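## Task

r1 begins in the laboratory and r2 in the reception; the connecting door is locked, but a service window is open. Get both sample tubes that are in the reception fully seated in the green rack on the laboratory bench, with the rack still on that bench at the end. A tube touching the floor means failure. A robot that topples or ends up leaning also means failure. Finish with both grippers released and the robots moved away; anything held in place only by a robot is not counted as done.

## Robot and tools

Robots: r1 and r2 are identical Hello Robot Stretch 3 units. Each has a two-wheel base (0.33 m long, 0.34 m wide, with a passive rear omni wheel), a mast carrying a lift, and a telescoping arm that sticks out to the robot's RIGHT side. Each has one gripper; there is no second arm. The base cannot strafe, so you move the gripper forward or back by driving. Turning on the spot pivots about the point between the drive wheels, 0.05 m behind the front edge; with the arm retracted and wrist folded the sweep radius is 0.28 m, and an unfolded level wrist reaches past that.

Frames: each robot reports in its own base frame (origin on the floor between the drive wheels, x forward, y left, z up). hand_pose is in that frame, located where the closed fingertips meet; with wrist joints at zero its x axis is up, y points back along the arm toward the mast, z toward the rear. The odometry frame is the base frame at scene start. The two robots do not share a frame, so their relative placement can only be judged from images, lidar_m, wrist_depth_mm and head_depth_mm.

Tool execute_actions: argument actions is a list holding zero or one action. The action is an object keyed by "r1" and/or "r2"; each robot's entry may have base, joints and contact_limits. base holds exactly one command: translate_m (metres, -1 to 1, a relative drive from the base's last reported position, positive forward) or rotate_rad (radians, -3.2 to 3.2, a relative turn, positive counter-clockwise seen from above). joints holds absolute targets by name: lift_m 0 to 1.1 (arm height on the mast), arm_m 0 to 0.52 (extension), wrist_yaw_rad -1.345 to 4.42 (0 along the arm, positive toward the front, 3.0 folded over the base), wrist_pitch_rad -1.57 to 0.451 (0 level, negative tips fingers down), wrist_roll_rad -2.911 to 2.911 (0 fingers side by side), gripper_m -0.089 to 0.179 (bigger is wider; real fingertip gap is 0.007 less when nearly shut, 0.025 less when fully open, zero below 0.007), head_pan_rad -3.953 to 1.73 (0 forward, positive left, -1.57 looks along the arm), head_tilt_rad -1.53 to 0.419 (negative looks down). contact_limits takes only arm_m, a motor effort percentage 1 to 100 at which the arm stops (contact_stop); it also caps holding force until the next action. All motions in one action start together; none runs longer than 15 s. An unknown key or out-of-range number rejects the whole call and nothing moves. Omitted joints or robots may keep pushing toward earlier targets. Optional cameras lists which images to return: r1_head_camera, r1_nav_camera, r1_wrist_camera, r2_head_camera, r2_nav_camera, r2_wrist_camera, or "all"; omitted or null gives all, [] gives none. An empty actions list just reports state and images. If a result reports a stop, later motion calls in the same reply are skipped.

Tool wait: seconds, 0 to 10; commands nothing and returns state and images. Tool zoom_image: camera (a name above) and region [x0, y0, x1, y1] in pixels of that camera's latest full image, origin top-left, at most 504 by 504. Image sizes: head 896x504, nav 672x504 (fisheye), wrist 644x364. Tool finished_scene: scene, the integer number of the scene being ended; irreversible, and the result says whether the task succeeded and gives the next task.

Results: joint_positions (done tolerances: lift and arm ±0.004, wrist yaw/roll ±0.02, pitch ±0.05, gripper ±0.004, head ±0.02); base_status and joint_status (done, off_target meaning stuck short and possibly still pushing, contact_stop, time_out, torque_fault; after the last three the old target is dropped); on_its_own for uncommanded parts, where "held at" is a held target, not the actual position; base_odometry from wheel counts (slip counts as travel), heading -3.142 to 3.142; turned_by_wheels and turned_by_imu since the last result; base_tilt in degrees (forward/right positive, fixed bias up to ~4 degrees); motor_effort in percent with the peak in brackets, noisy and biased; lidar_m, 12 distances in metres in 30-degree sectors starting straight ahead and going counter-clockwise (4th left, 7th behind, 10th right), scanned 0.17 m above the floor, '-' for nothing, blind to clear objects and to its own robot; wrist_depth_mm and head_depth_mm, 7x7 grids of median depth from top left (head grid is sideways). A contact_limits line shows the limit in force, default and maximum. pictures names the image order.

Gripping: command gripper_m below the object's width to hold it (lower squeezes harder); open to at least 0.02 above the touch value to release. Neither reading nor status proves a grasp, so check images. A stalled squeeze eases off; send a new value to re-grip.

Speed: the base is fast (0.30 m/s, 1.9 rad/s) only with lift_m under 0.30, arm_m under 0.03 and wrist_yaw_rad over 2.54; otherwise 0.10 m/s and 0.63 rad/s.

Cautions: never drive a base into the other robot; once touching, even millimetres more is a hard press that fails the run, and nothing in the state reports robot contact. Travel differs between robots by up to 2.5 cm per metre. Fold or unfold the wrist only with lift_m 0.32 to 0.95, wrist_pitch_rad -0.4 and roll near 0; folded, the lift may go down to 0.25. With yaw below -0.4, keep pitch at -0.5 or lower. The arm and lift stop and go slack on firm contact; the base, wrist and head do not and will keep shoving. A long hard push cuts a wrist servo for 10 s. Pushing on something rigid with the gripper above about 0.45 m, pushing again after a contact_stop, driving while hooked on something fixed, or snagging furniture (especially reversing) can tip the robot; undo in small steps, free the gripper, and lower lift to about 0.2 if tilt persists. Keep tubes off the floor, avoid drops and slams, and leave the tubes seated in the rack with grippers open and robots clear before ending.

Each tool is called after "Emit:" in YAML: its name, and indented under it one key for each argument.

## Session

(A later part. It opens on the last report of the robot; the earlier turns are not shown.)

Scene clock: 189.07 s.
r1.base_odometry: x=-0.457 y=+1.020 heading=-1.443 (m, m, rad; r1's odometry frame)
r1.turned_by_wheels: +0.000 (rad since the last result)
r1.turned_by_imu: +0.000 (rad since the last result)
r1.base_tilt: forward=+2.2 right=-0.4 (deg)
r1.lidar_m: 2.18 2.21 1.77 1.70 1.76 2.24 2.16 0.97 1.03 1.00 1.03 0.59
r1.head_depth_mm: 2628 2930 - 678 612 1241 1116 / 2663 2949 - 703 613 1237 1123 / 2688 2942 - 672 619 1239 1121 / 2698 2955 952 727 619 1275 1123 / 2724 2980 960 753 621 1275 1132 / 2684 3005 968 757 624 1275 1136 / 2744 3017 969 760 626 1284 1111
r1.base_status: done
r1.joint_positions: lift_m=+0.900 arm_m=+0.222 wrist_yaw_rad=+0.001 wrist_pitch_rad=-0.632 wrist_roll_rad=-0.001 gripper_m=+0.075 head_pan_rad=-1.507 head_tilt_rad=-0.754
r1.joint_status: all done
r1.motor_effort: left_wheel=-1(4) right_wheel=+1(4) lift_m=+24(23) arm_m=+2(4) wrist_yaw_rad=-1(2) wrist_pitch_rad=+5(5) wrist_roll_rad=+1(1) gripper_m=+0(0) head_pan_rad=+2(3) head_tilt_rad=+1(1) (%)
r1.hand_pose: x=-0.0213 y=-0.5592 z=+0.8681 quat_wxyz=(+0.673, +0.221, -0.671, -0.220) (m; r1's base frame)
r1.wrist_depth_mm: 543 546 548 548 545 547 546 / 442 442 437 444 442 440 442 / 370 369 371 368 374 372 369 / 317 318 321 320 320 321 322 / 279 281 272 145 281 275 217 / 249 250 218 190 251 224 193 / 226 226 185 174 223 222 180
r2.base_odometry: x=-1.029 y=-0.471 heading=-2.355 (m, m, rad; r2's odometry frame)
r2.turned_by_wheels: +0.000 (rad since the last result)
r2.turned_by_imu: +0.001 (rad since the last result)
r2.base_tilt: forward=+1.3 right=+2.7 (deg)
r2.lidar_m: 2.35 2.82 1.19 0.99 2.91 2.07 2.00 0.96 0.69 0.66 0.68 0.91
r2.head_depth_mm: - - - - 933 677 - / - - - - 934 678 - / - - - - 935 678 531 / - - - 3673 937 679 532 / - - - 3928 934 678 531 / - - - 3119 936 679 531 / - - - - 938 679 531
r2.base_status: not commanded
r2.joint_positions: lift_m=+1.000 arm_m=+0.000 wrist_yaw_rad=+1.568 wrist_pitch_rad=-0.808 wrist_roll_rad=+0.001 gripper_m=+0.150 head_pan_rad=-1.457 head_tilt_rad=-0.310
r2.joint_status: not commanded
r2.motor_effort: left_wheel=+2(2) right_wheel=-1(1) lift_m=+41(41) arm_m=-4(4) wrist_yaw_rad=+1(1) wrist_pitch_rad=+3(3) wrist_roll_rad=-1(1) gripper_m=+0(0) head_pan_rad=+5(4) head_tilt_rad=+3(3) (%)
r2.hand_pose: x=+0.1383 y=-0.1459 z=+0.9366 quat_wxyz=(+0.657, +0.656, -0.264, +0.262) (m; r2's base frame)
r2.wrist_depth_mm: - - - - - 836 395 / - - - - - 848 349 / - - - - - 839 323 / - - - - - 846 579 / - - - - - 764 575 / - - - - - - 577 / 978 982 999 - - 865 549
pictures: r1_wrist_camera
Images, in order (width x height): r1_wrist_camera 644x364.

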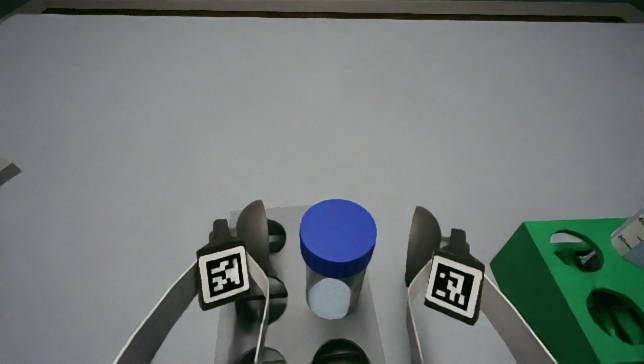

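Emit:
execute_actions:
  actions:
    - {"r1":{"joints":{"arm_m":0.226,"gripper_m":0.0}}}
  cameras: ["r1_wrist_camera"]

Emit:
execute_actions:
  actions:
    - {"r1":{"joints":{"lift_m":0.985}}}
  cameras: ["r1_wrist_camera","r1_head_camera","r2_head_camera"]

Emit:
zoom_image:
  camera: "r2_head_camera"
  region: [280, 230, 400, 300]

Scene clock: 190.63 s.
r1.base_odometry: x=-0.457 y=+1.020 heading=-1.443 (m, m, rad; r1's odometry frame)
r1.turned_by_wheels: +0.000 (rad since the last result)
r1.turned_by_imu: +0.000 (rad since the last result)
r1.base_tilt: forward=+2.0 right=-0.4 (deg)
r1.lidar_m: 2.18 2.22 1.77 1.70 1.76 2.24 2.16 0.97 1.04 0.99 1.03 0.59
r1.head_depth_mm: 2618 2913 - 680 611 1227 1117 / 2646 3002 - 719 616 1242 1119 / 2678 2935 - 665 615 1241 1127 / 2668 2979 951 728 618 1272 1131 / 2677 3002 957 753 621 1275 1131 / 2718 3033 960 758 623 1280 1139 / 2733 3034 966 760 626 1282 1115
r1.base_status: not commanded
r1.joint_positions: lift_m=+0.900 arm_m=+0.226 wrist_yaw_rad=+0.001 wrist_pitch_rad=-0.633 wrist_roll_rad=-0.001 gripper_m=+0.001 head_pan_rad=-1.507 head_tilt_rad=-0.754
r1.joint_status: all done
r1.motor_effort: left_wheel=-1(1) right_wheel=+2(2) lift_m=+24(24) arm_m=+3(1) wrist_yaw_rad=-1(1) wrist_pitch_rad=+6(6) wrist_roll_rad=+1(1) gripper_m=-14(98) head_pan_rad=+3(3) head_tilt_rad=+1(1) (%)
r1.hand_pose: x=-0.0213 y=-0.5631 z=+0.8680 quat_wxyz=(+0.673, +0.221, -0.671, -0.220) (m; r1's base frame)
r1.wrist_depth_mm: 547 547 547 546 543 551 540 / 438 444 442 438 444 444 445 / 368 371 374 366 372 366 369 / 317 318 319 316 319 322 321 / 282 281 272 139 286 282 218 / 249 249 250 157 - 239 189 / 226 226 172 174 226 220 189
r2.base_odometry: x=-1.029 y=-0.471 heading=-2.355 (m, m, rad; r2's odometry frame)
r2.turned_by_wheels: +0.000 (rad since the last result)
r2.turned_by_imu: +0.000 (rad since the last result)
r2.base_tilt: forward=+1.3 right=+2.7 (deg)
r2.lidar_m: 2.34 2.82 1.19 0.99 2.92 2.07 1.99 0.96 0.69 0.66 0.68 0.91
r2.head_depth_mm: - - - - 932 678 - / - - - - 937 679 - / - - - - 933 678 531 / - - - 3618 935 679 531 / - - - 3902 937 678 531 / - - - 3156 937 679 532 / - - - - 937 679 531
r2.base_status: not commanded
r2.joint_positions: lift_m=+1.000 arm_m=+0.000 wrist_yaw_rad=+1.568 wrist_pitch_rad=-0.808 wrist_roll_rad=+0.001 gripper_m=+0.150 head_pan_rad=-1.457 head_tilt_rad=-0.310
r2.joint_status: not commanded
r2.motor_effort: left_wheel=+2(2) right_wheel=-1(1) lift_m=+41(41) arm_m=-3(4) wrist_yaw_rad=+1(1) wrist_pitch_rad=+3(3) wrist_roll_rad=-1(1) gripper_m=+0(0) head_pan_rad=+5(4) head_tilt_rad=+3(3) (%)
r2.hand_pose: x=+0.1383 y=-0.1459 z=+0.9366 quat_wxyz=(+0.657, +0.656, -0.264, +0.262) (m; r2's base frame)
r2.wrist_depth_mm: - - - - - 843 389 / - - - - - 845 350 / - - - - - 874 318 / - - - - - 871 578 / - - - - - 793 584 / - - - - - - 584 / 981 - 985 - - 889 563
pictures: r1_wrist_camera
Images, in order (width x height): r1_wrist_camera 644x364.

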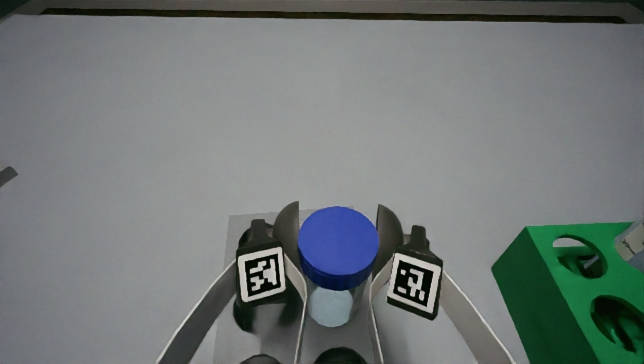

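Scene clock: 192.23 s.
r1.base_odometry: x=-0.457 y=+1.020 heading=-1.443 (m, m, rad; r1's odometry frame)
r1.turned_by_wheels: +0.000 (rad since the last result)
r1.turned_by_imu: +0.000 (rad since the last result)
r1.base_tilt: forward=+1.9 right=-0.5 (deg)
r1.lidar_m: 2.18 2.23 1.76 1.70 1.75 2.25 2.15 0.97 1.04 1.00 1.03 0.59
r1.head_depth_mm: 2514 3014 872 679 612 1228 1113 / 2567 - 875 729 616 1235 1120 / 2639 - - 687 617 1237 1124 / 2663 2958 955 730 618 1271 1126 / 2673 2969 955 751 622 1272 1129 / 2719 2997 961 761 624 1277 1136 / 2730 3036 966 759 625 1286 1116
r1.base_status: not commanded
r1.joint_positions: lift_m=+0.985 arm_m=+0.226 wrist_yaw_rad=+0.001 wrist_pitch_rad=-0.634 wrist_roll_rad=-0.001 gripper_m=+0.001 head_pan_rad=-1.507 head_tilt_rad=-0.754
r1.joint_status: all done
r1.motor_effort: left_wheel=-1(1) right_wheel=+2(2) lift_m=+34(36) arm_m=+2(3) wrist_yaw_rad=-1(1) wrist_pitch_rad=+6(6) wrist_roll_rad=+1(1) gripper_m=-14(14) head_pan_rad=+3(2) head_tilt_rad=+1(1) (%)
r1.hand_pose: x=-0.0213 y=-0.5629 z=+0.9524 quat_wxyz=(+0.673, +0.221, -0.671, -0.220) (m; r1's base frame)
r1.wrist_depth_mm: - - - - - - - / 602 586 594 583 599 590 590 / 491 497 497 505 498 491 501 / 434 432 428 429 431 432 430 / 364 378 374 138 388 378 376 / 335 339 334 154 - 298 231 / 300 302 291 249 305 258 253
r2.base_odometry: x=-1.029 y=-0.471 heading=-2.355 (m, m, rad; r2's odometry frame)
r2.turned_by_wheels: +0.000 (rad since the last result)
r2.turned_by_imu: +0.000 (rad since the last result)
r2.base_tilt: forward=+1.3 right=+2.7 (deg)
r2.lidar_m: 2.35 2.82 1.19 0.99 2.90 2.07 2.00 0.96 0.69 0.66 0.68 0.91
r2.head_depth_mm: - - - - 935 678 - / - - - - 934 678 - / - - - - 935 680 530 / - - - 3636 937 678 531 / - - - 3861 934 678 531 / - - - 3150 938 679 530 / - - - - 935 679 530
r2.base_status: not commanded
r2.joint_positions: lift_m=+1.000 arm_m=+0.000 wrist_yaw_rad=+1.568 wrist_pitch_rad=-0.808 wrist_roll_rad=+0.001 gripper_m=+0.150 head_pan_rad=-1.457 head_tilt_rad=-0.310
r2.joint_status: not commanded
r2.motor_effort: left_wheel=+2(2) right_wheel=-1(1) lift_m=+41(41) arm_m=-4(4) wrist_yaw_rad=+2(2) wrist_pitch_rad=+3(3) wrist_roll_rad=-1(1) gripper_m=+0(0) head_pan_rad=+4(4) head_tilt_rad=+2(3) (%)
r2.hand_pose: x=+0.1383 y=-0.1459 z=+0.9366 quat_wxyz=(+0.657, +0.656, -0.264, +0.262) (m; r2's base frame)
r2.wrist_depth_mm: - - - - - 860 391 / - - - - - 853 352 / - - - - - 850 323 / - - - - - 850 574 / - - - - - 787 578 / - - - - - - 573 / 975 991 - - - 876 559
pictures: r1_head_camera (sideways: a quarter turn clockwise sets it upright), r1_wrist_camera, r2_head_camera (sideways: a quarter turn clockwise sets it upright)
Images, in order (width x height): r1_head_camera 896x504, r1_wrist_camera 644x364, r2_head_camera 896x504.

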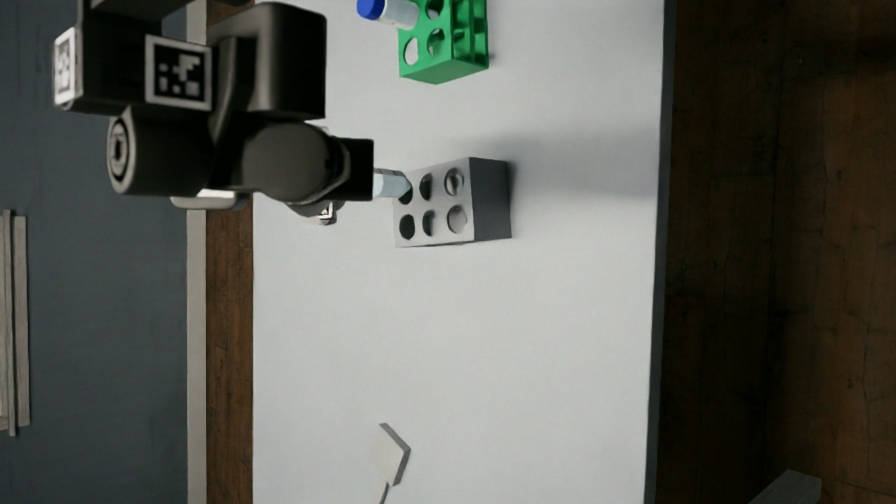

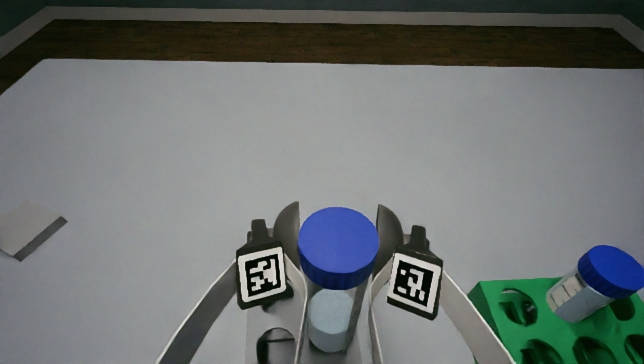

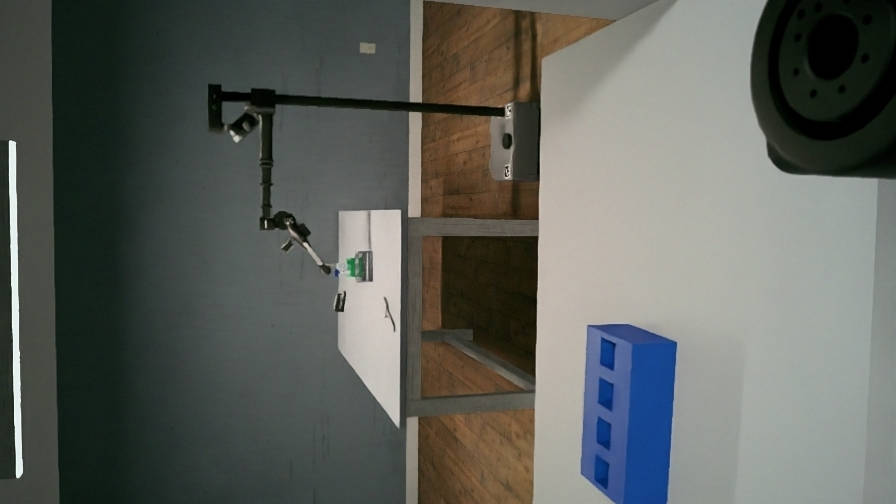

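Region (280, 230, 400, 300) of r2_head_camera's 896x504 image, scaled by 4.200, with more detail than that image has; it fills the top 294 rows of this view, and the rest is white.

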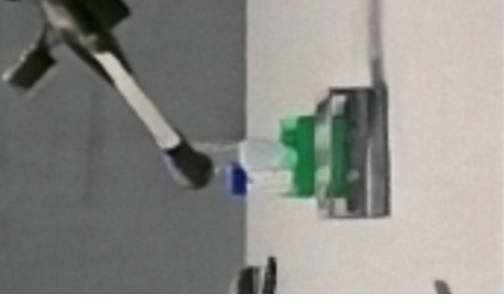

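Emit:
execute_actions:
  actions:
    - {"r1":{"base":{"translate_m":-0.153},"joints":{"arm_m":0.221,"lift_m":0.972}}}
  cameras: ["r1_wrist_camera","r1_head_camera"]

Emit:
zoom_image:
  camera: "r1_head_camera"
  region: [300, 90, 500, 240]

Scene clock: 195.10 s.
r1.base_odometry: x=-0.476 y=+1.172 heading=-1.443 (m, m, rad; r1's odometry frame)
r1.turned_by_wheels: +0.000 (rad since the last result)
r1.turned_by_imu: -0.001 (rad since the last result)
r1.base_tilt: forward=+1.9 right=-0.4 (deg)
r1.lidar_m: 2.33 2.40 1.76 1.69 1.76 2.08 2.00 0.83 1.04 1.00 1.03 0.72
r1.head_depth_mm: 2553 - 870 740 612 1236 1121 / 2593 - 845 702 613 1238 1121 / 2662 - - 685 617 1244 1125 / 2676 2943 955 751 619 1274 1131 / 2734 2942 959 708 620 1272 1133 / 2721 3011 966 736 623 1278 1132 / 2726 2992 968 760 629 1276 1134
r1.base_status: done
r1.joint_positions: lift_m=+0.972 arm_m=+0.221 wrist_yaw_rad=+0.001 wrist_pitch_rad=-0.634 wrist_roll_rad=-0.001 gripper_m=+0.001 head_pan_rad=-1.507 head_tilt_rad=-0.754
r1.joint_status: all done
r1.motor_effort: left_wheel=-1(6) right_wheel=+2(2) lift_m=+24(30) arm_m=-2(2) wrist_yaw_rad=-1(1) wrist_pitch_rad=+6(6) wrist_roll_rad=+1(1) gripper_m=-14(14) head_pan_rad=+2(3) head_tilt_rad=+1(1) (%)
r1.hand_pose: x=-0.0213 y=-0.5584 z=+0.9397 quat_wxyz=(+0.673, +0.221, -0.671, -0.220) (m; r1's base frame)
r1.wrist_depth_mm: - - - - - - - / 563 569 571 574 576 580 567 / 475 473 478 478 475 480 478 / 406 413 416 416 412 413 408 / 361 365 362 139 372 361 364 / 317 280 322 153 - 327 323 / 248 245 294 232 261 291 293
r2.base_odometry: x=-1.029 y=-0.471 heading=-2.355 (m, m, rad; r2's odometry frame)
r2.turned_by_wheels: +0.000 (rad since the last result)
r2.turned_by_imu: +0.001 (rad since the last result)
r2.base_tilt: forward=+1.3 right=+2.7 (deg)
r2.lidar_m: 2.34 2.82 1.19 0.99 2.91 2.08 2.00 0.96 0.69 0.66 0.68 0.91
r2.head_depth_mm: - - - - 933 675 - / - - - - 933 677 - / - - - - 935 677 532 / - - - 3628 935 677 530 / - - - 3860 936 679 531 / - - - 3123 940 678 531 / - - - - 937 678 530
r2.base_status: not commanded
r2.joint_positions: lift_m=+1.000 arm_m=+0.000 wrist_yaw_rad=+1.568 wrist_pitch_rad=-0.808 wrist_roll_rad=+0.001 gripper_m=+0.150 head_pan_rad=-1.457 head_tilt_rad=-0.310
r2.joint_status: not commanded
r2.motor_effort: left_wheel=+2(2) right_wheel=-1(1) lift_m=+41(41) arm_m=-4(4) wrist_yaw_rad=+2(1) wrist_pitch_rad=+3(3) wrist_roll_rad=-1(1) gripper_m=+0(0) head_pan_rad=+5(5) head_tilt_rad=+3(3) (%)
r2.hand_pose: x=+0.1383 y=-0.1459 z=+0.9366 quat_wxyz=(+0.657, +0.656, -0.264, +0.262) (m; r2's base frame)
r2.wrist_depth_mm: - - - - - 864 397 / - - - - - 845 350 / - - - - - 842 319 / - - - - - 843 568 / - - - - - 776 579 / - - - - - - 583 / - - - - - 893 548
pictures: r1_head_camera (sideways: a quarter turn clockwise sets it upright), r1_wrist_camera
Images, in order (width x height): r1_head_camera 896x504, r1_wrist_camera 644x364.

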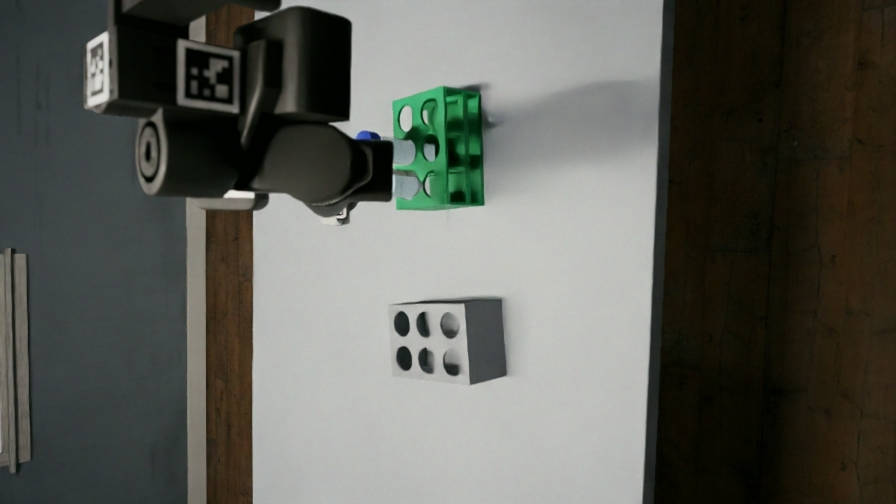

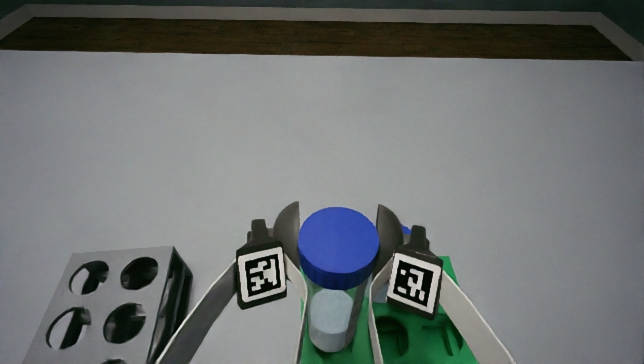

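Region (300, 90, 500, 240) of r1_head_camera's 896x504 image, scaled by 2.520, with more detail than that image has; it fills the top 378 rows of this view, and the rest is white.

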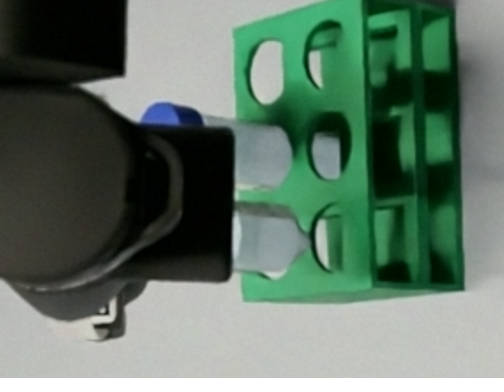

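Aligned with the front-left hole. Lowering.

Emit:
execute_actions:
  actions:
    - {"r1":{"joints":{"lift_m":0.945}}}
  cameras: ["r1_head_camera"]

Emit:
zoom_image:
  camera: "r1_head_camera"
  region: [300, 90, 500, 240]

Scene clock: 196.33 s.
r1.base_odometry: x=-0.476 y=+1.172 heading=-1.443 (m, m, rad; r1's odometry frame)
r1.turned_by_wheels: +0.000 (rad since the last result)
r1.turned_by_imu: +0.000 (rad since the last result)
r1.base_tilt: forward=+2.2 right=-0.5 (deg)
r1.lidar_m: 2.33 2.39 1.77 1.70 1.76 2.08 2.00 0.83 1.04 1.00 1.03 0.72
r1.head_depth_mm: 2618 2871 - 741 613 1229 1117 / 2654 - - 701 615 1233 1127 / 2654 2938 - 686 617 1239 1126 / 2661 2930 952 751 618 1281 1126 / 2691 3033 958 708 622 1274 1129 / 2702 3007 969 734 623 1281 1133 / 2696 2989 967 760 624 1287 1138
r1.base_status: not commanded
r1.joint_positions: lift_m=+0.945 arm_m=+0.221 wrist_yaw_rad=+0.001 wrist_pitch_rad=-0.634 wrist_roll_rad=-0.001 gripper_m=+0.001 head_pan_rad=-1.507 head_tilt_rad=-0.754
r1.joint_status: all done
r1.motor_effort: left_wheel=-1(1) right_wheel=+2(2) lift_m=+23(23) arm_m=-3(3) wrist_yaw_rad=-1(1) wrist_pitch_rad=+6(6) wrist_roll_rad=+1(1) gripper_m=-15(14) head_pan_rad=+2(2) head_tilt_rad=+1(1) (%)
r1.hand_pose: x=-0.0213 y=-0.5584 z=+0.9127 quat_wxyz=(+0.673, +0.221, -0.671, -0.220) (m; r1's base frame)
r1.wrist_depth_mm: - - - - - - - / 514 524 524 520 524 518 513 / 440 437 437 435 443 437 444 / 376 377 375 372 376 379 377 / 332 284 333 139 227 334 330 / 239 257 298 153 - 297 295 / 216 234 268 206 222 270 266
r2.base_odometry: x=-1.029 y=-0.471 heading=-2.355 (m, m, rad; r2's odometry frame)
r2.turned_by_wheels: +0.000 (rad since the last result)
r2.turned_by_imu: +0.000 (rad since the last result)
r2.base_tilt: forward=+1.3 right=+2.7 (deg)
r2.lidar_m: 2.34 2.82 1.19 0.99 2.91 2.08 2.00 0.96 0.69 0.66 0.68 0.91
r2.head_depth_mm: - - - - 933 676 - / - - - - 934 677 - / - - - - 935 678 531 / - - - 3643 936 678 530 / - - - 3855 940 679 531 / - - - 3133 939 679 531 / - - - - 938 679 531
r2.base_status: not commanded
r2.joint_positions: lift_m=+1.000 arm_m=+0.000 wrist_yaw_rad=+1.568 wrist_pitch_rad=-0.808 wrist_roll_rad=+0.001 gripper_m=+0.150 head_pan_rad=-1.457 head_tilt_rad=-0.310
r2.joint_status: not commanded
r2.motor_effort: left_wheel=+2(3) right_wheel=-1(1) lift_m=+41(41) arm_m=-3(4) wrist_yaw_rad=+2(2) wrist_pitch_rad=+3(3) wrist_roll_rad=-1(1) gripper_m=+0(0) head_pan_rad=+4(4) head_tilt_rad=+2(3) (%)
r2.hand_pose: x=+0.1383 y=-0.1459 z=+0.9366 quat_wxyz=(+0.657, +0.656, -0.264, +0.262) (m; r2's base frame)
r2.wrist_depth_mm: - - - - - 863 395 / - - - - - 841 353 / - - - - - 864 325 / - - - - - 851 577 / - - - - - 764 582 / - - - - - - 580 / 978 972 - - - 879 550
pictures: r1_head_camera (sideways: a quarter turn clockwise sets it upright)
Images, in order (width x height): r1_head_camera 896x504.

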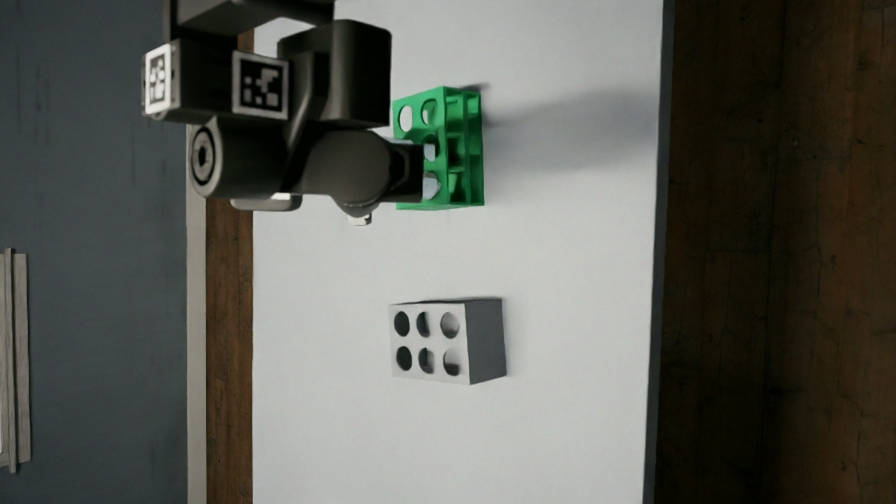

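Region (300, 90, 500, 240) of r1_head_camera's 896x504 image, scaled by 2.520, with more detail than that image has; it fills the top 378 rows of this view, and the rest is white.

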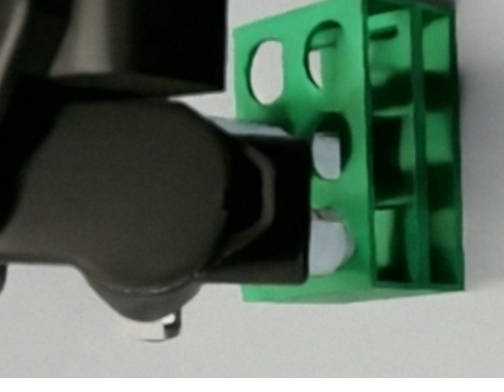

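Emit:
execute_actions:
  actions:
    - {"r1":{"joints":{"lift_m":0.9}}}
  cameras: ["r1_wrist_camera"]

Scene clock: 197.70 s.
r1.base_odometry: x=-0.476 y=+1.172 heading=-1.443 (m, m, rad; r1's odometry frame)
r1.turned_by_wheels: +0.000 (rad since the last result)
r1.turned_by_imu: +0.000 (rad since the last result)
r1.base_tilt: forward=+2.0 right=-0.4 (deg)
r1.lidar_m: 2.33 2.40 1.77 1.70 1.76 2.09 2.00 0.83 1.04 1.00 1.03 0.72
r1.head_depth_mm: 2631 2940 - 698 613 1239 1119 / 2631 2984 - 695 613 1238 1121 / 2664 2938 - 704 618 1243 1130 / 2685 2934 953 750 619 1274 1130 / 2711 2963 961 710 621 1277 1130 / 2745 2965 961 736 622 1273 1131 / 2710 3048 968 761 626 1283 1136
r1.base_status: not commanded
r1.joint_positions: lift_m=+0.900 arm_m=+0.221 wrist_yaw_rad=+0.001 wrist_pitch_rad=-0.634 wrist_roll_rad=-0.001 gripper_m=+0.001 head_pan_rad=-1.507 head_tilt_rad=-0.754
r1.joint_status: all done
r1.motor_effort: left_wheel=-1(1) right_wheel=+2(2) lift_m=+24(22) arm_m=-3(2) wrist_yaw_rad=-1(1) wrist_pitch_rad=+6(6) wrist_roll_rad=+2(1) gripper_m=-14(14) head_pan_rad=+2(3) head_tilt_rad=+1(1) (%)
r1.hand_pose: x=-0.0214 y=-0.5585 z=+0.8678 quat_wxyz=(+0.673, +0.221, -0.671, -0.220) (m; r1's base frame)
r1.wrist_depth_mm: 550 534 542 543 541 544 542 / 433 436 442 441 437 436 444 / 371 375 369 367 368 370 368 / 317 316 319 318 166 319 321 / 222 251 282 140 211 273 277 / 197 240 248 150 - 220 252 / 177 217 225 186 193 215 226
r2.base_odometry: x=-1.029 y=-0.471 heading=-2.355 (m, m, rad; r2's odometry frame)
r2.turned_by_wheels: +0.000 (rad since the last result)
r2.turned_by_imu: +0.000 (rad since the last result)
r2.base_tilt: forward=+1.3 right=+2.7 (deg)
r2.lidar_m: 2.34 2.83 1.19 0.99 2.92 2.07 2.00 0.96 0.69 0.66 0.68 0.91
r2.head_depth_mm: - - - - 933 677 - / - - - - 934 679 - / - - - - 936 678 531 / - - - 3622 938 678 531 / - - - 3937 935 679 531 / - - - 3137 938 678 531 / - - - - 936 678 531
r2.base_status: not commanded
r2.joint_positions: lift_m=+1.000 arm_m=+0.000 wrist_yaw_rad=+1.568 wrist_pitch_rad=-0.808 wrist_roll_rad=+0.001 gripper_m=+0.150 head_pan_rad=-1.457 head_tilt_rad=-0.310
r2.joint_status: not commanded
r2.motor_effort: left_wheel=+1(1) right_wheel=-1(1) lift_m=+41(41) arm_m=-4(4) wrist_yaw_rad=+2(2) wrist_pitch_rad=+3(3) wrist_roll_rad=-1(1) gripper_m=+0(0) head_pan_rad=+4(5) head_tilt_rad=+3(3) (%)
r2.hand_pose: x=+0.1383 y=-0.1459 z=+0.9366 quat_wxyz=(+0.657, +0.656, -0.264, +0.262) (m; r2's base frame)
r2.wrist_depth_mm: - - - - - 856 389 / - - - - - 862 350 / - - - - - 855 320 / - - - - - 860 566 / - - - - - 768 574 / - - - - - - 569 / - - - - 980 873 555
pictures: r1_wrist_camera
Images, in order (width x height): r1_wrist_camera 644x364.

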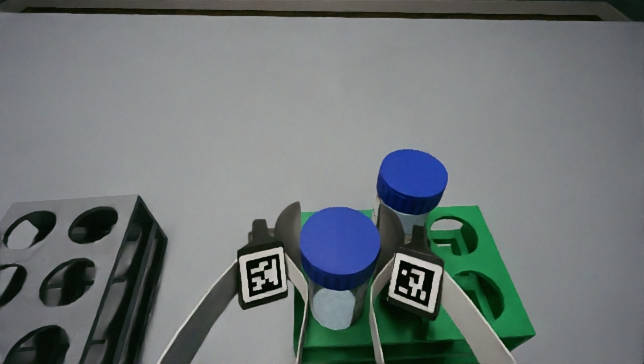

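Emit:
execute_actions:
  actions:
    - {"r1":{"joints":{"gripper_m":0.062}}}
  cameras: ["r1_wrist_camera"]

Emit:
execute_actions:
  actions:
    - {"r1":{"joints":{"lift_m":0.96}}}
  cameras: ["r1_wrist_camera"]

Emit:
execute_actions:
  actions:
    - {"r1":{"joints":{"lift_m":1.0,"arm_m":0.0}}}
  cameras: ["r1_wrist_camera","r1_head_camera","r2_head_camera"]

Scene clock: 199.07 s.
r1.base_odometry: x=-0.476 y=+1.172 heading=-1.443 (m, m, rad; r1's odometry frame)
r1.turned_by_wheels: +0.000 (rad since the last result)
r1.turned_by_imu: +0.000 (rad since the last result)
r1.base_tilt: forward=+2.1 right=-0.6 (deg)
r1.lidar_m: 2.34 2.39 1.76 1.69 1.76 2.08 2.00 0.83 1.03 0.99 1.03 0.72
r1.head_depth_mm: 2632 2919 - 700 612 1230 1120 / 2669 2958 - 689 614 1231 1131 / 2676 2957 - 704 616 1237 1125 / 2676 2975 950 750 620 1277 1127 / 2716 2974 960 711 622 1277 1129 / 2735 2970 962 734 622 1273 1136 / 2734 3014 965 761 626 1282 1138
r1.base_status: not commanded
r1.joint_positions: lift_m=+0.900 arm_m=+0.221 wrist_yaw_rad=+0.001 wrist_pitch_rad=-0.635 wrist_roll_rad=-0.001 gripper_m=+0.062 head_pan_rad=-1.507 head_tilt_rad=-0.754
r1.joint_status: all done
r1.motor_effort: left_wheel=-1(1) right_wheel=+1(2) lift_m=+23(24) arm_m=-3(2) wrist_yaw_rad=+0(1) wrist_pitch_rad=+6(6) wrist_roll_rad=+1(1) gripper_m=+1(97) head_pan_rad=+3(2) head_tilt_rad=+1(1) (%)
r1.hand_pose: x=-0.0214 y=-0.5583 z=+0.8676 quat_wxyz=(+0.672, +0.221, -0.671, -0.221) (m; r1's base frame)
r1.wrist_depth_mm: 536 543 547 551 549 544 542 / 441 439 437 441 434 437 437 / 369 365 364 368 371 367 372 / 319 317 318 318 170 320 320 / 217 248 289 145 201 273 280 / 196 233 245 188 197 239 249 / 177 213 227 187 177 210 226
r2.base_odometry: x=-1.029 y=-0.471 heading=-2.355 (m, m, rad; r2's odometry frame)
r2.turned_by_wheels: +0.000 (rad since the last result)
r2.turned_by_imu: +0.000 (rad since the last result)
r2.base_tilt: forward=+1.3 right=+2.7 (deg)
r2.lidar_m: 2.34 2.82 1.19 0.99 2.91 2.07 2.00 0.95 0.69 0.66 0.68 0.91
r2.head_depth_mm: - - - - 934 677 - / - - - - 935 678 - / - - - - 936 678 531 / - - - 3625 933 677 531 / - - - 3895 936 679 532 / - - - 3145 936 679 531 / - - - - 934 679 530
r2.base_status: not commanded
r2.joint_positions: lift_m=+1.000 arm_m=+0.000 wrist_yaw_rad=+1.568 wrist_pitch_rad=-0.808 wrist_roll_rad=+0.001 gripper_m=+0.150 head_pan_rad=-1.457 head_tilt_rad=-0.310
r2.joint_status: not commanded
r2.motor_effort: left_wheel=+2(2) right_wheel=-1(1) lift_m=+40(41) arm_m=-3(4) wrist_yaw_rad=+1(2) wrist_pitch_rad=+3(3) wrist_roll_rad=-1(1) gripper_m=+0(1) head_pan_rad=+5(4) head_tilt_rad=+3(3) (%)
r2.hand_pose: x=+0.1383 y=-0.1459 z=+0.9366 quat_wxyz=(+0.657, +0.656, -0.264, +0.262) (m; r2's base frame)
r2.wrist_depth_mm: - - - - - 855 392 / - - - - - 855 348 / - - - - - 854 321 / - - - - - 876 580 / - - - - - 764 579 / - - - - - - 571 / 1000 - - - - 901 549
pictures: r1_wrist_camera
Images, in order (width x height): r1_wrist_camera 644x364.

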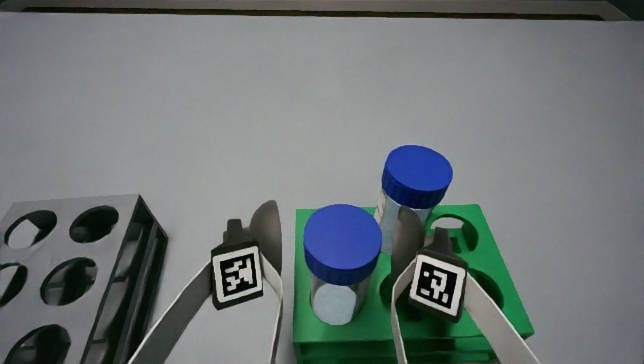

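Scene clock: 200.43 s.
r1.base_odometry: x=-0.476 y=+1.172 heading=-1.443 (m, m, rad; r1's odometry frame)
r1.turned_by_wheels: +0.000 (rad since the last result)
r1.turned_by_imu: +0.000 (rad since the last result)
r1.base_tilt: forward=+1.9 right=-0.7 (deg)
r1.lidar_m: 2.33 2.40 1.77 1.69 1.76 2.08 2.00 0.83 1.03 1.00 1.03 0.72
r1.head_depth_mm: 2636 - 856 738 610 1230 1115 / 2615 - - 703 613 1244 1123 / 2658 2958 - 702 617 1249 1123 / 2707 2966 951 748 618 1278 1128 / 2690 2970 955 708 621 1278 1134 / 2703 2977 960 737 624 1273 1137 / 2783 2982 969 759 624 1289 1136
r1.base_status: not commanded
r1.joint_positions: lift_m=+0.960 arm_m=+0.221 wrist_yaw_rad=+0.001 wrist_pitch_rad=-0.637 wrist_roll_rad=-0.001 gripper_m=+0.062 head_pan_rad=-1.507 head_tilt_rad=-0.754
r1.joint_status: all done
r1.motor_effort: left_wheel=-1(1) right_wheel=+1(1) lift_m=+34(35) arm_m=-2(3) wrist_yaw_rad=+0(1) wrist_pitch_rad=+7(9) wrist_roll_rad=+1(1) gripper_m=+1(1) head_pan_rad=+2(2) head_tilt_rad=+1(1) (%)
r1.hand_pose: x=-0.0214 y=-0.5580 z=+0.9268 quat_wxyz=(+0.672, +0.222, -0.671, -0.221) (m; r1's base frame)
r1.wrist_depth_mm: - - - - - - - / 545 545 541 545 553 539 546 / 448 451 457 453 460 460 452 / 397 391 394 394 399 398 392 / 349 351 356 347 222 345 347 / 294 268 303 191 238 308 310 / 226 241 277 229 245 271 281
r2.base_odometry: x=-1.029 y=-0.471 heading=-2.355 (m, m, rad; r2's odometry frame)
r2.turned_by_wheels: +0.000 (rad since the last result)
r2.turned_by_imu: +0.000 (rad since the last result)
r2.base_tilt: forward=+1.3 right=+2.7 (deg)
r2.lidar_m: 2.34 2.83 1.19 0.99 2.92 2.07 2.00 0.96 0.69 0.66 0.68 0.92
r2.head_depth_mm: - - - - 934 678 - / - - - - 935 676 - / - - - - 936 678 531 / - - - 3630 935 679 531 / - - - 3957 935 678 531 / - - - 3134 939 678 532 / - - - - 937 680 531
r2.base_status: not commanded
r2.joint_positions: lift_m=+1.000 arm_m=+0.000 wrist_yaw_rad=+1.568 wrist_pitch_rad=-0.808 wrist_roll_rad=+0.001 gripper_m=+0.150 head_pan_rad=-1.457 head_tilt_rad=-0.310
r2.joint_status: not commanded
r2.motor_effort: left_wheel=+2(3) right_wheel=-1(1) lift_m=+41(41) arm_m=-4(3) wrist_yaw_rad=+2(3) wrist_pitch_rad=+3(3) wrist_roll_rad=-1(0) gripper_m=+0(0) head_pan_rad=+4(4) head_tilt_rad=+3(3) (%)
r2.hand_pose: x=+0.1383 y=-0.1459 z=+0.9366 quat_wxyz=(+0.657, +0.656, -0.264, +0.262) (m; r2's base frame)
r2.wrist_depth_mm: - - - - - 874 389 / - - - - - 848 350 / - - - - - 884 323 / - - - - - 843 572 / - - - - - 765 574 / - - - - - - 576 / 991 982 976 - - 886 557
pictures: r1_wrist_camera
Images, in order (width x height): r1_wrist_camera 644x364.

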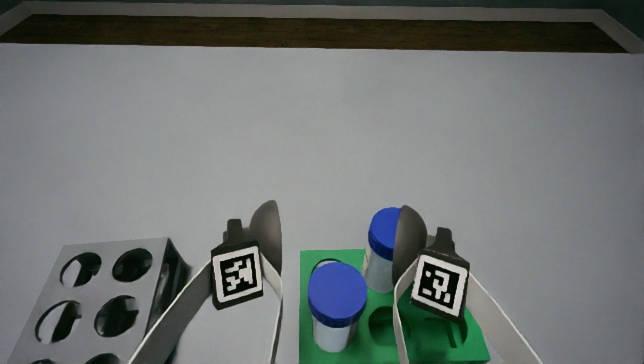

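Scene clock: 203.30 s.
r1.base_odometry: x=-0.476 y=+1.172 heading=-1.443 (m, m, rad; r1's odometry frame)
r1.turned_by_wheels: +0.000 (rad since the last result)
r1.turned_by_imu: +0.000 (rad since the last result)
r1.base_tilt: forward=+2.1 right=-0.5 (deg)
r1.lidar_m: 2.33 2.40 1.77 1.70 1.76 2.09 2.00 0.83 1.04 1.00 1.03 0.72
r1.head_depth_mm: 2633 2898 979 - - - 1116 / 2602 2923 1002 - - - 1116 / 2639 2901 984 - - - 1118 / 2671 2948 957 773 613 1265 1129 / 2721 2955 957 712 622 1278 1132 / 2705 3007 964 737 624 1280 1131 / 2704 2992 966 760 626 1287 1134
r1.base_status: not commanded
r1.joint_positions: lift_m=+1.000 arm_m=+0.000 wrist_yaw_rad=+0.001 wrist_pitch_rad=-0.636 wrist_roll_rad=-0.001 gripper_m=+0.062 head_pan_rad=-1.507 head_tilt_rad=-0.754
r1.joint_status: all done
r1.motor_effort: left_wheel=-1(1) right_wheel=+1(1) lift_m=+34(36) arm_m=-3(4) wrist_yaw_rad=-1(1) wrist_pitch_rad=+7(7) wrist_roll_rad=+1(2) gripper_m=+0(1) head_pan_rad=+3(2) head_tilt_rad=+1(1) (%)
r1.hand_pose: x=-0.0214 y=-0.3371 z=+0.9669 quat_wxyz=(+0.672, +0.222, -0.671, -0.221) (m; r1's base frame)
r1.wrist_depth_mm: - 775 754 751 781 743 752 / 602 623 627 622 628 617 615 / 515 515 476 493 516 525 512 / 447 444 419 426 430 441 449 / 394 396 395 391 398 390 394 / 348 351 346 349 344 356 351 / 313 317 320 320 317 318 316
r2.base_odometry: x=-1.029 y=-0.471 heading=-2.355 (m, m, rad; r2's odometry frame)
r2.turned_by_wheels: +0.000 (rad since the last result)
r2.turned_by_imu: +0.001 (rad since the last result)
r2.base_tilt: forward=+1.3 right=+2.7 (deg)
r2.lidar_m: 2.34 2.83 1.19 0.99 2.91 2.07 2.00 0.96 0.69 0.66 0.68 0.91
r2.head_depth_mm: - - - - 934 676 - / - - - - 934 679 - / - - - - 933 678 531 / - - - 3637 936 676 531 / - - - 3903 934 677 530 / - - - 3121 938 678 531 / - - - - 935 679 531
r2.base_status: not commanded
r2.joint_positions: lift_m=+1.000 arm_m=+0.000 wrist_yaw_rad=+1.568 wrist_pitch_rad=-0.808 wrist_roll_rad=+0.001 gripper_m=+0.150 head_pan_rad=-1.457 head_tilt_rad=-0.310
r2.joint_status: not commanded
r2.motor_effort: left_wheel=+2(2) right_wheel=-1(1) lift_m=+41(41) arm_m=-4(3) wrist_yaw_rad=+3(2) wrist_pitch_rad=+3(3) wrist_roll_rad=-1(1) gripper_m=+0(0) head_pan_rad=+5(4) head_tilt_rad=+2(2) (%)
r2.hand_pose: x=+0.1383 y=-0.1459 z=+0.9366 quat_wxyz=(+0.657, +0.656, -0.264, +0.262) (m; r2's base frame)
r2.wrist_depth_mm: - - - - - 860 394 / - - - - - 832 351 / - - - - - 840 320 / - - - - - 865 577 / - - - - - 774 587 / - - - - - - 577 / 997 - - - - 887 548
pictures: r1_head_camera (sideways: a quarter turn clockwise sets it upright), r1_wrist_camera, r2_head_camera (sideways: a quarter turn clockwise sets it upright)
Images, in order (width x height): r1_head_camera 896x504, r1_wrist_camera 644x364, r2_head_camera 896x504.

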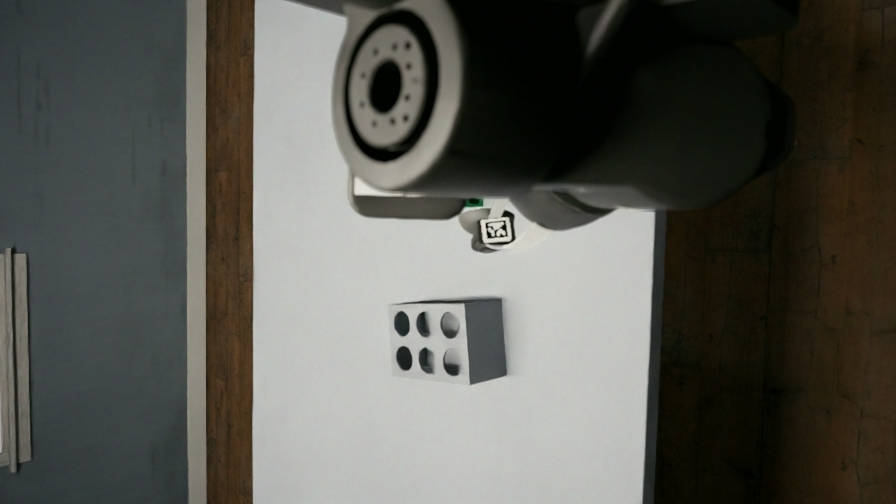

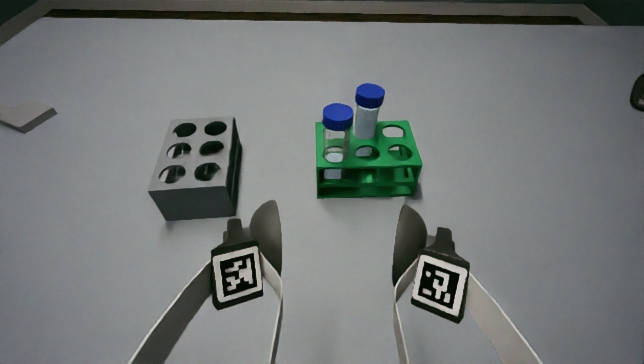

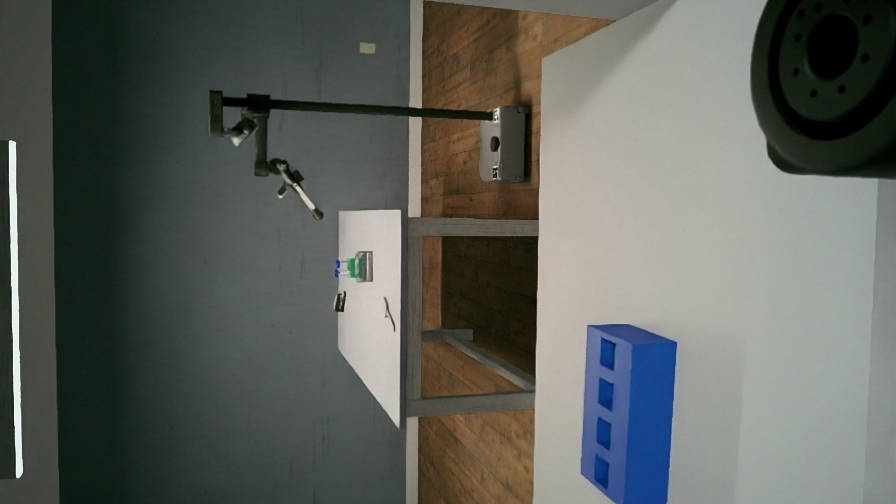

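Emit:
zoom_image:
  camera: "r2_head_camera"
  region: [320, 240, 390, 295]

Emit:
zoom_image:
  camera: "r1_wrist_camera"
  region: [290, 70, 440, 210]

Region (320, 240, 390, 295) of r2_head_camera's 896x504 image, scaled by 7.200, with more detail than that image has; it fills the top 396 rows of this view, and the rest is white.

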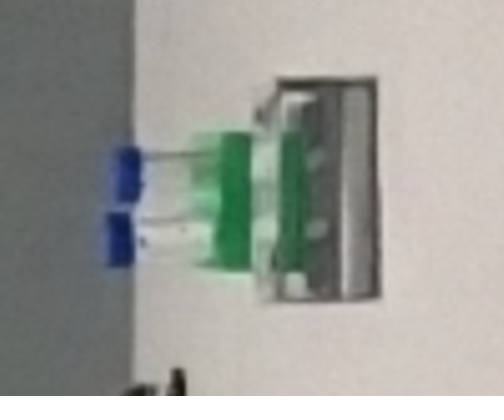

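Region (290, 70, 440, 210) of r1_wrist_camera's 644x364 image, scaled by 3.360; it fills the top 470 rows of this view, and the rest is white.

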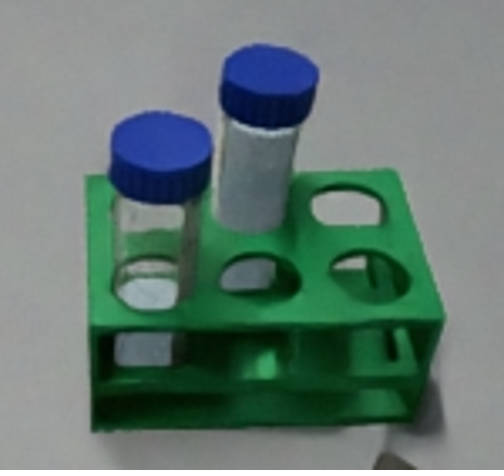

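Emit:
finished_scene:
  scene: 1

The scene is finished: the task was done.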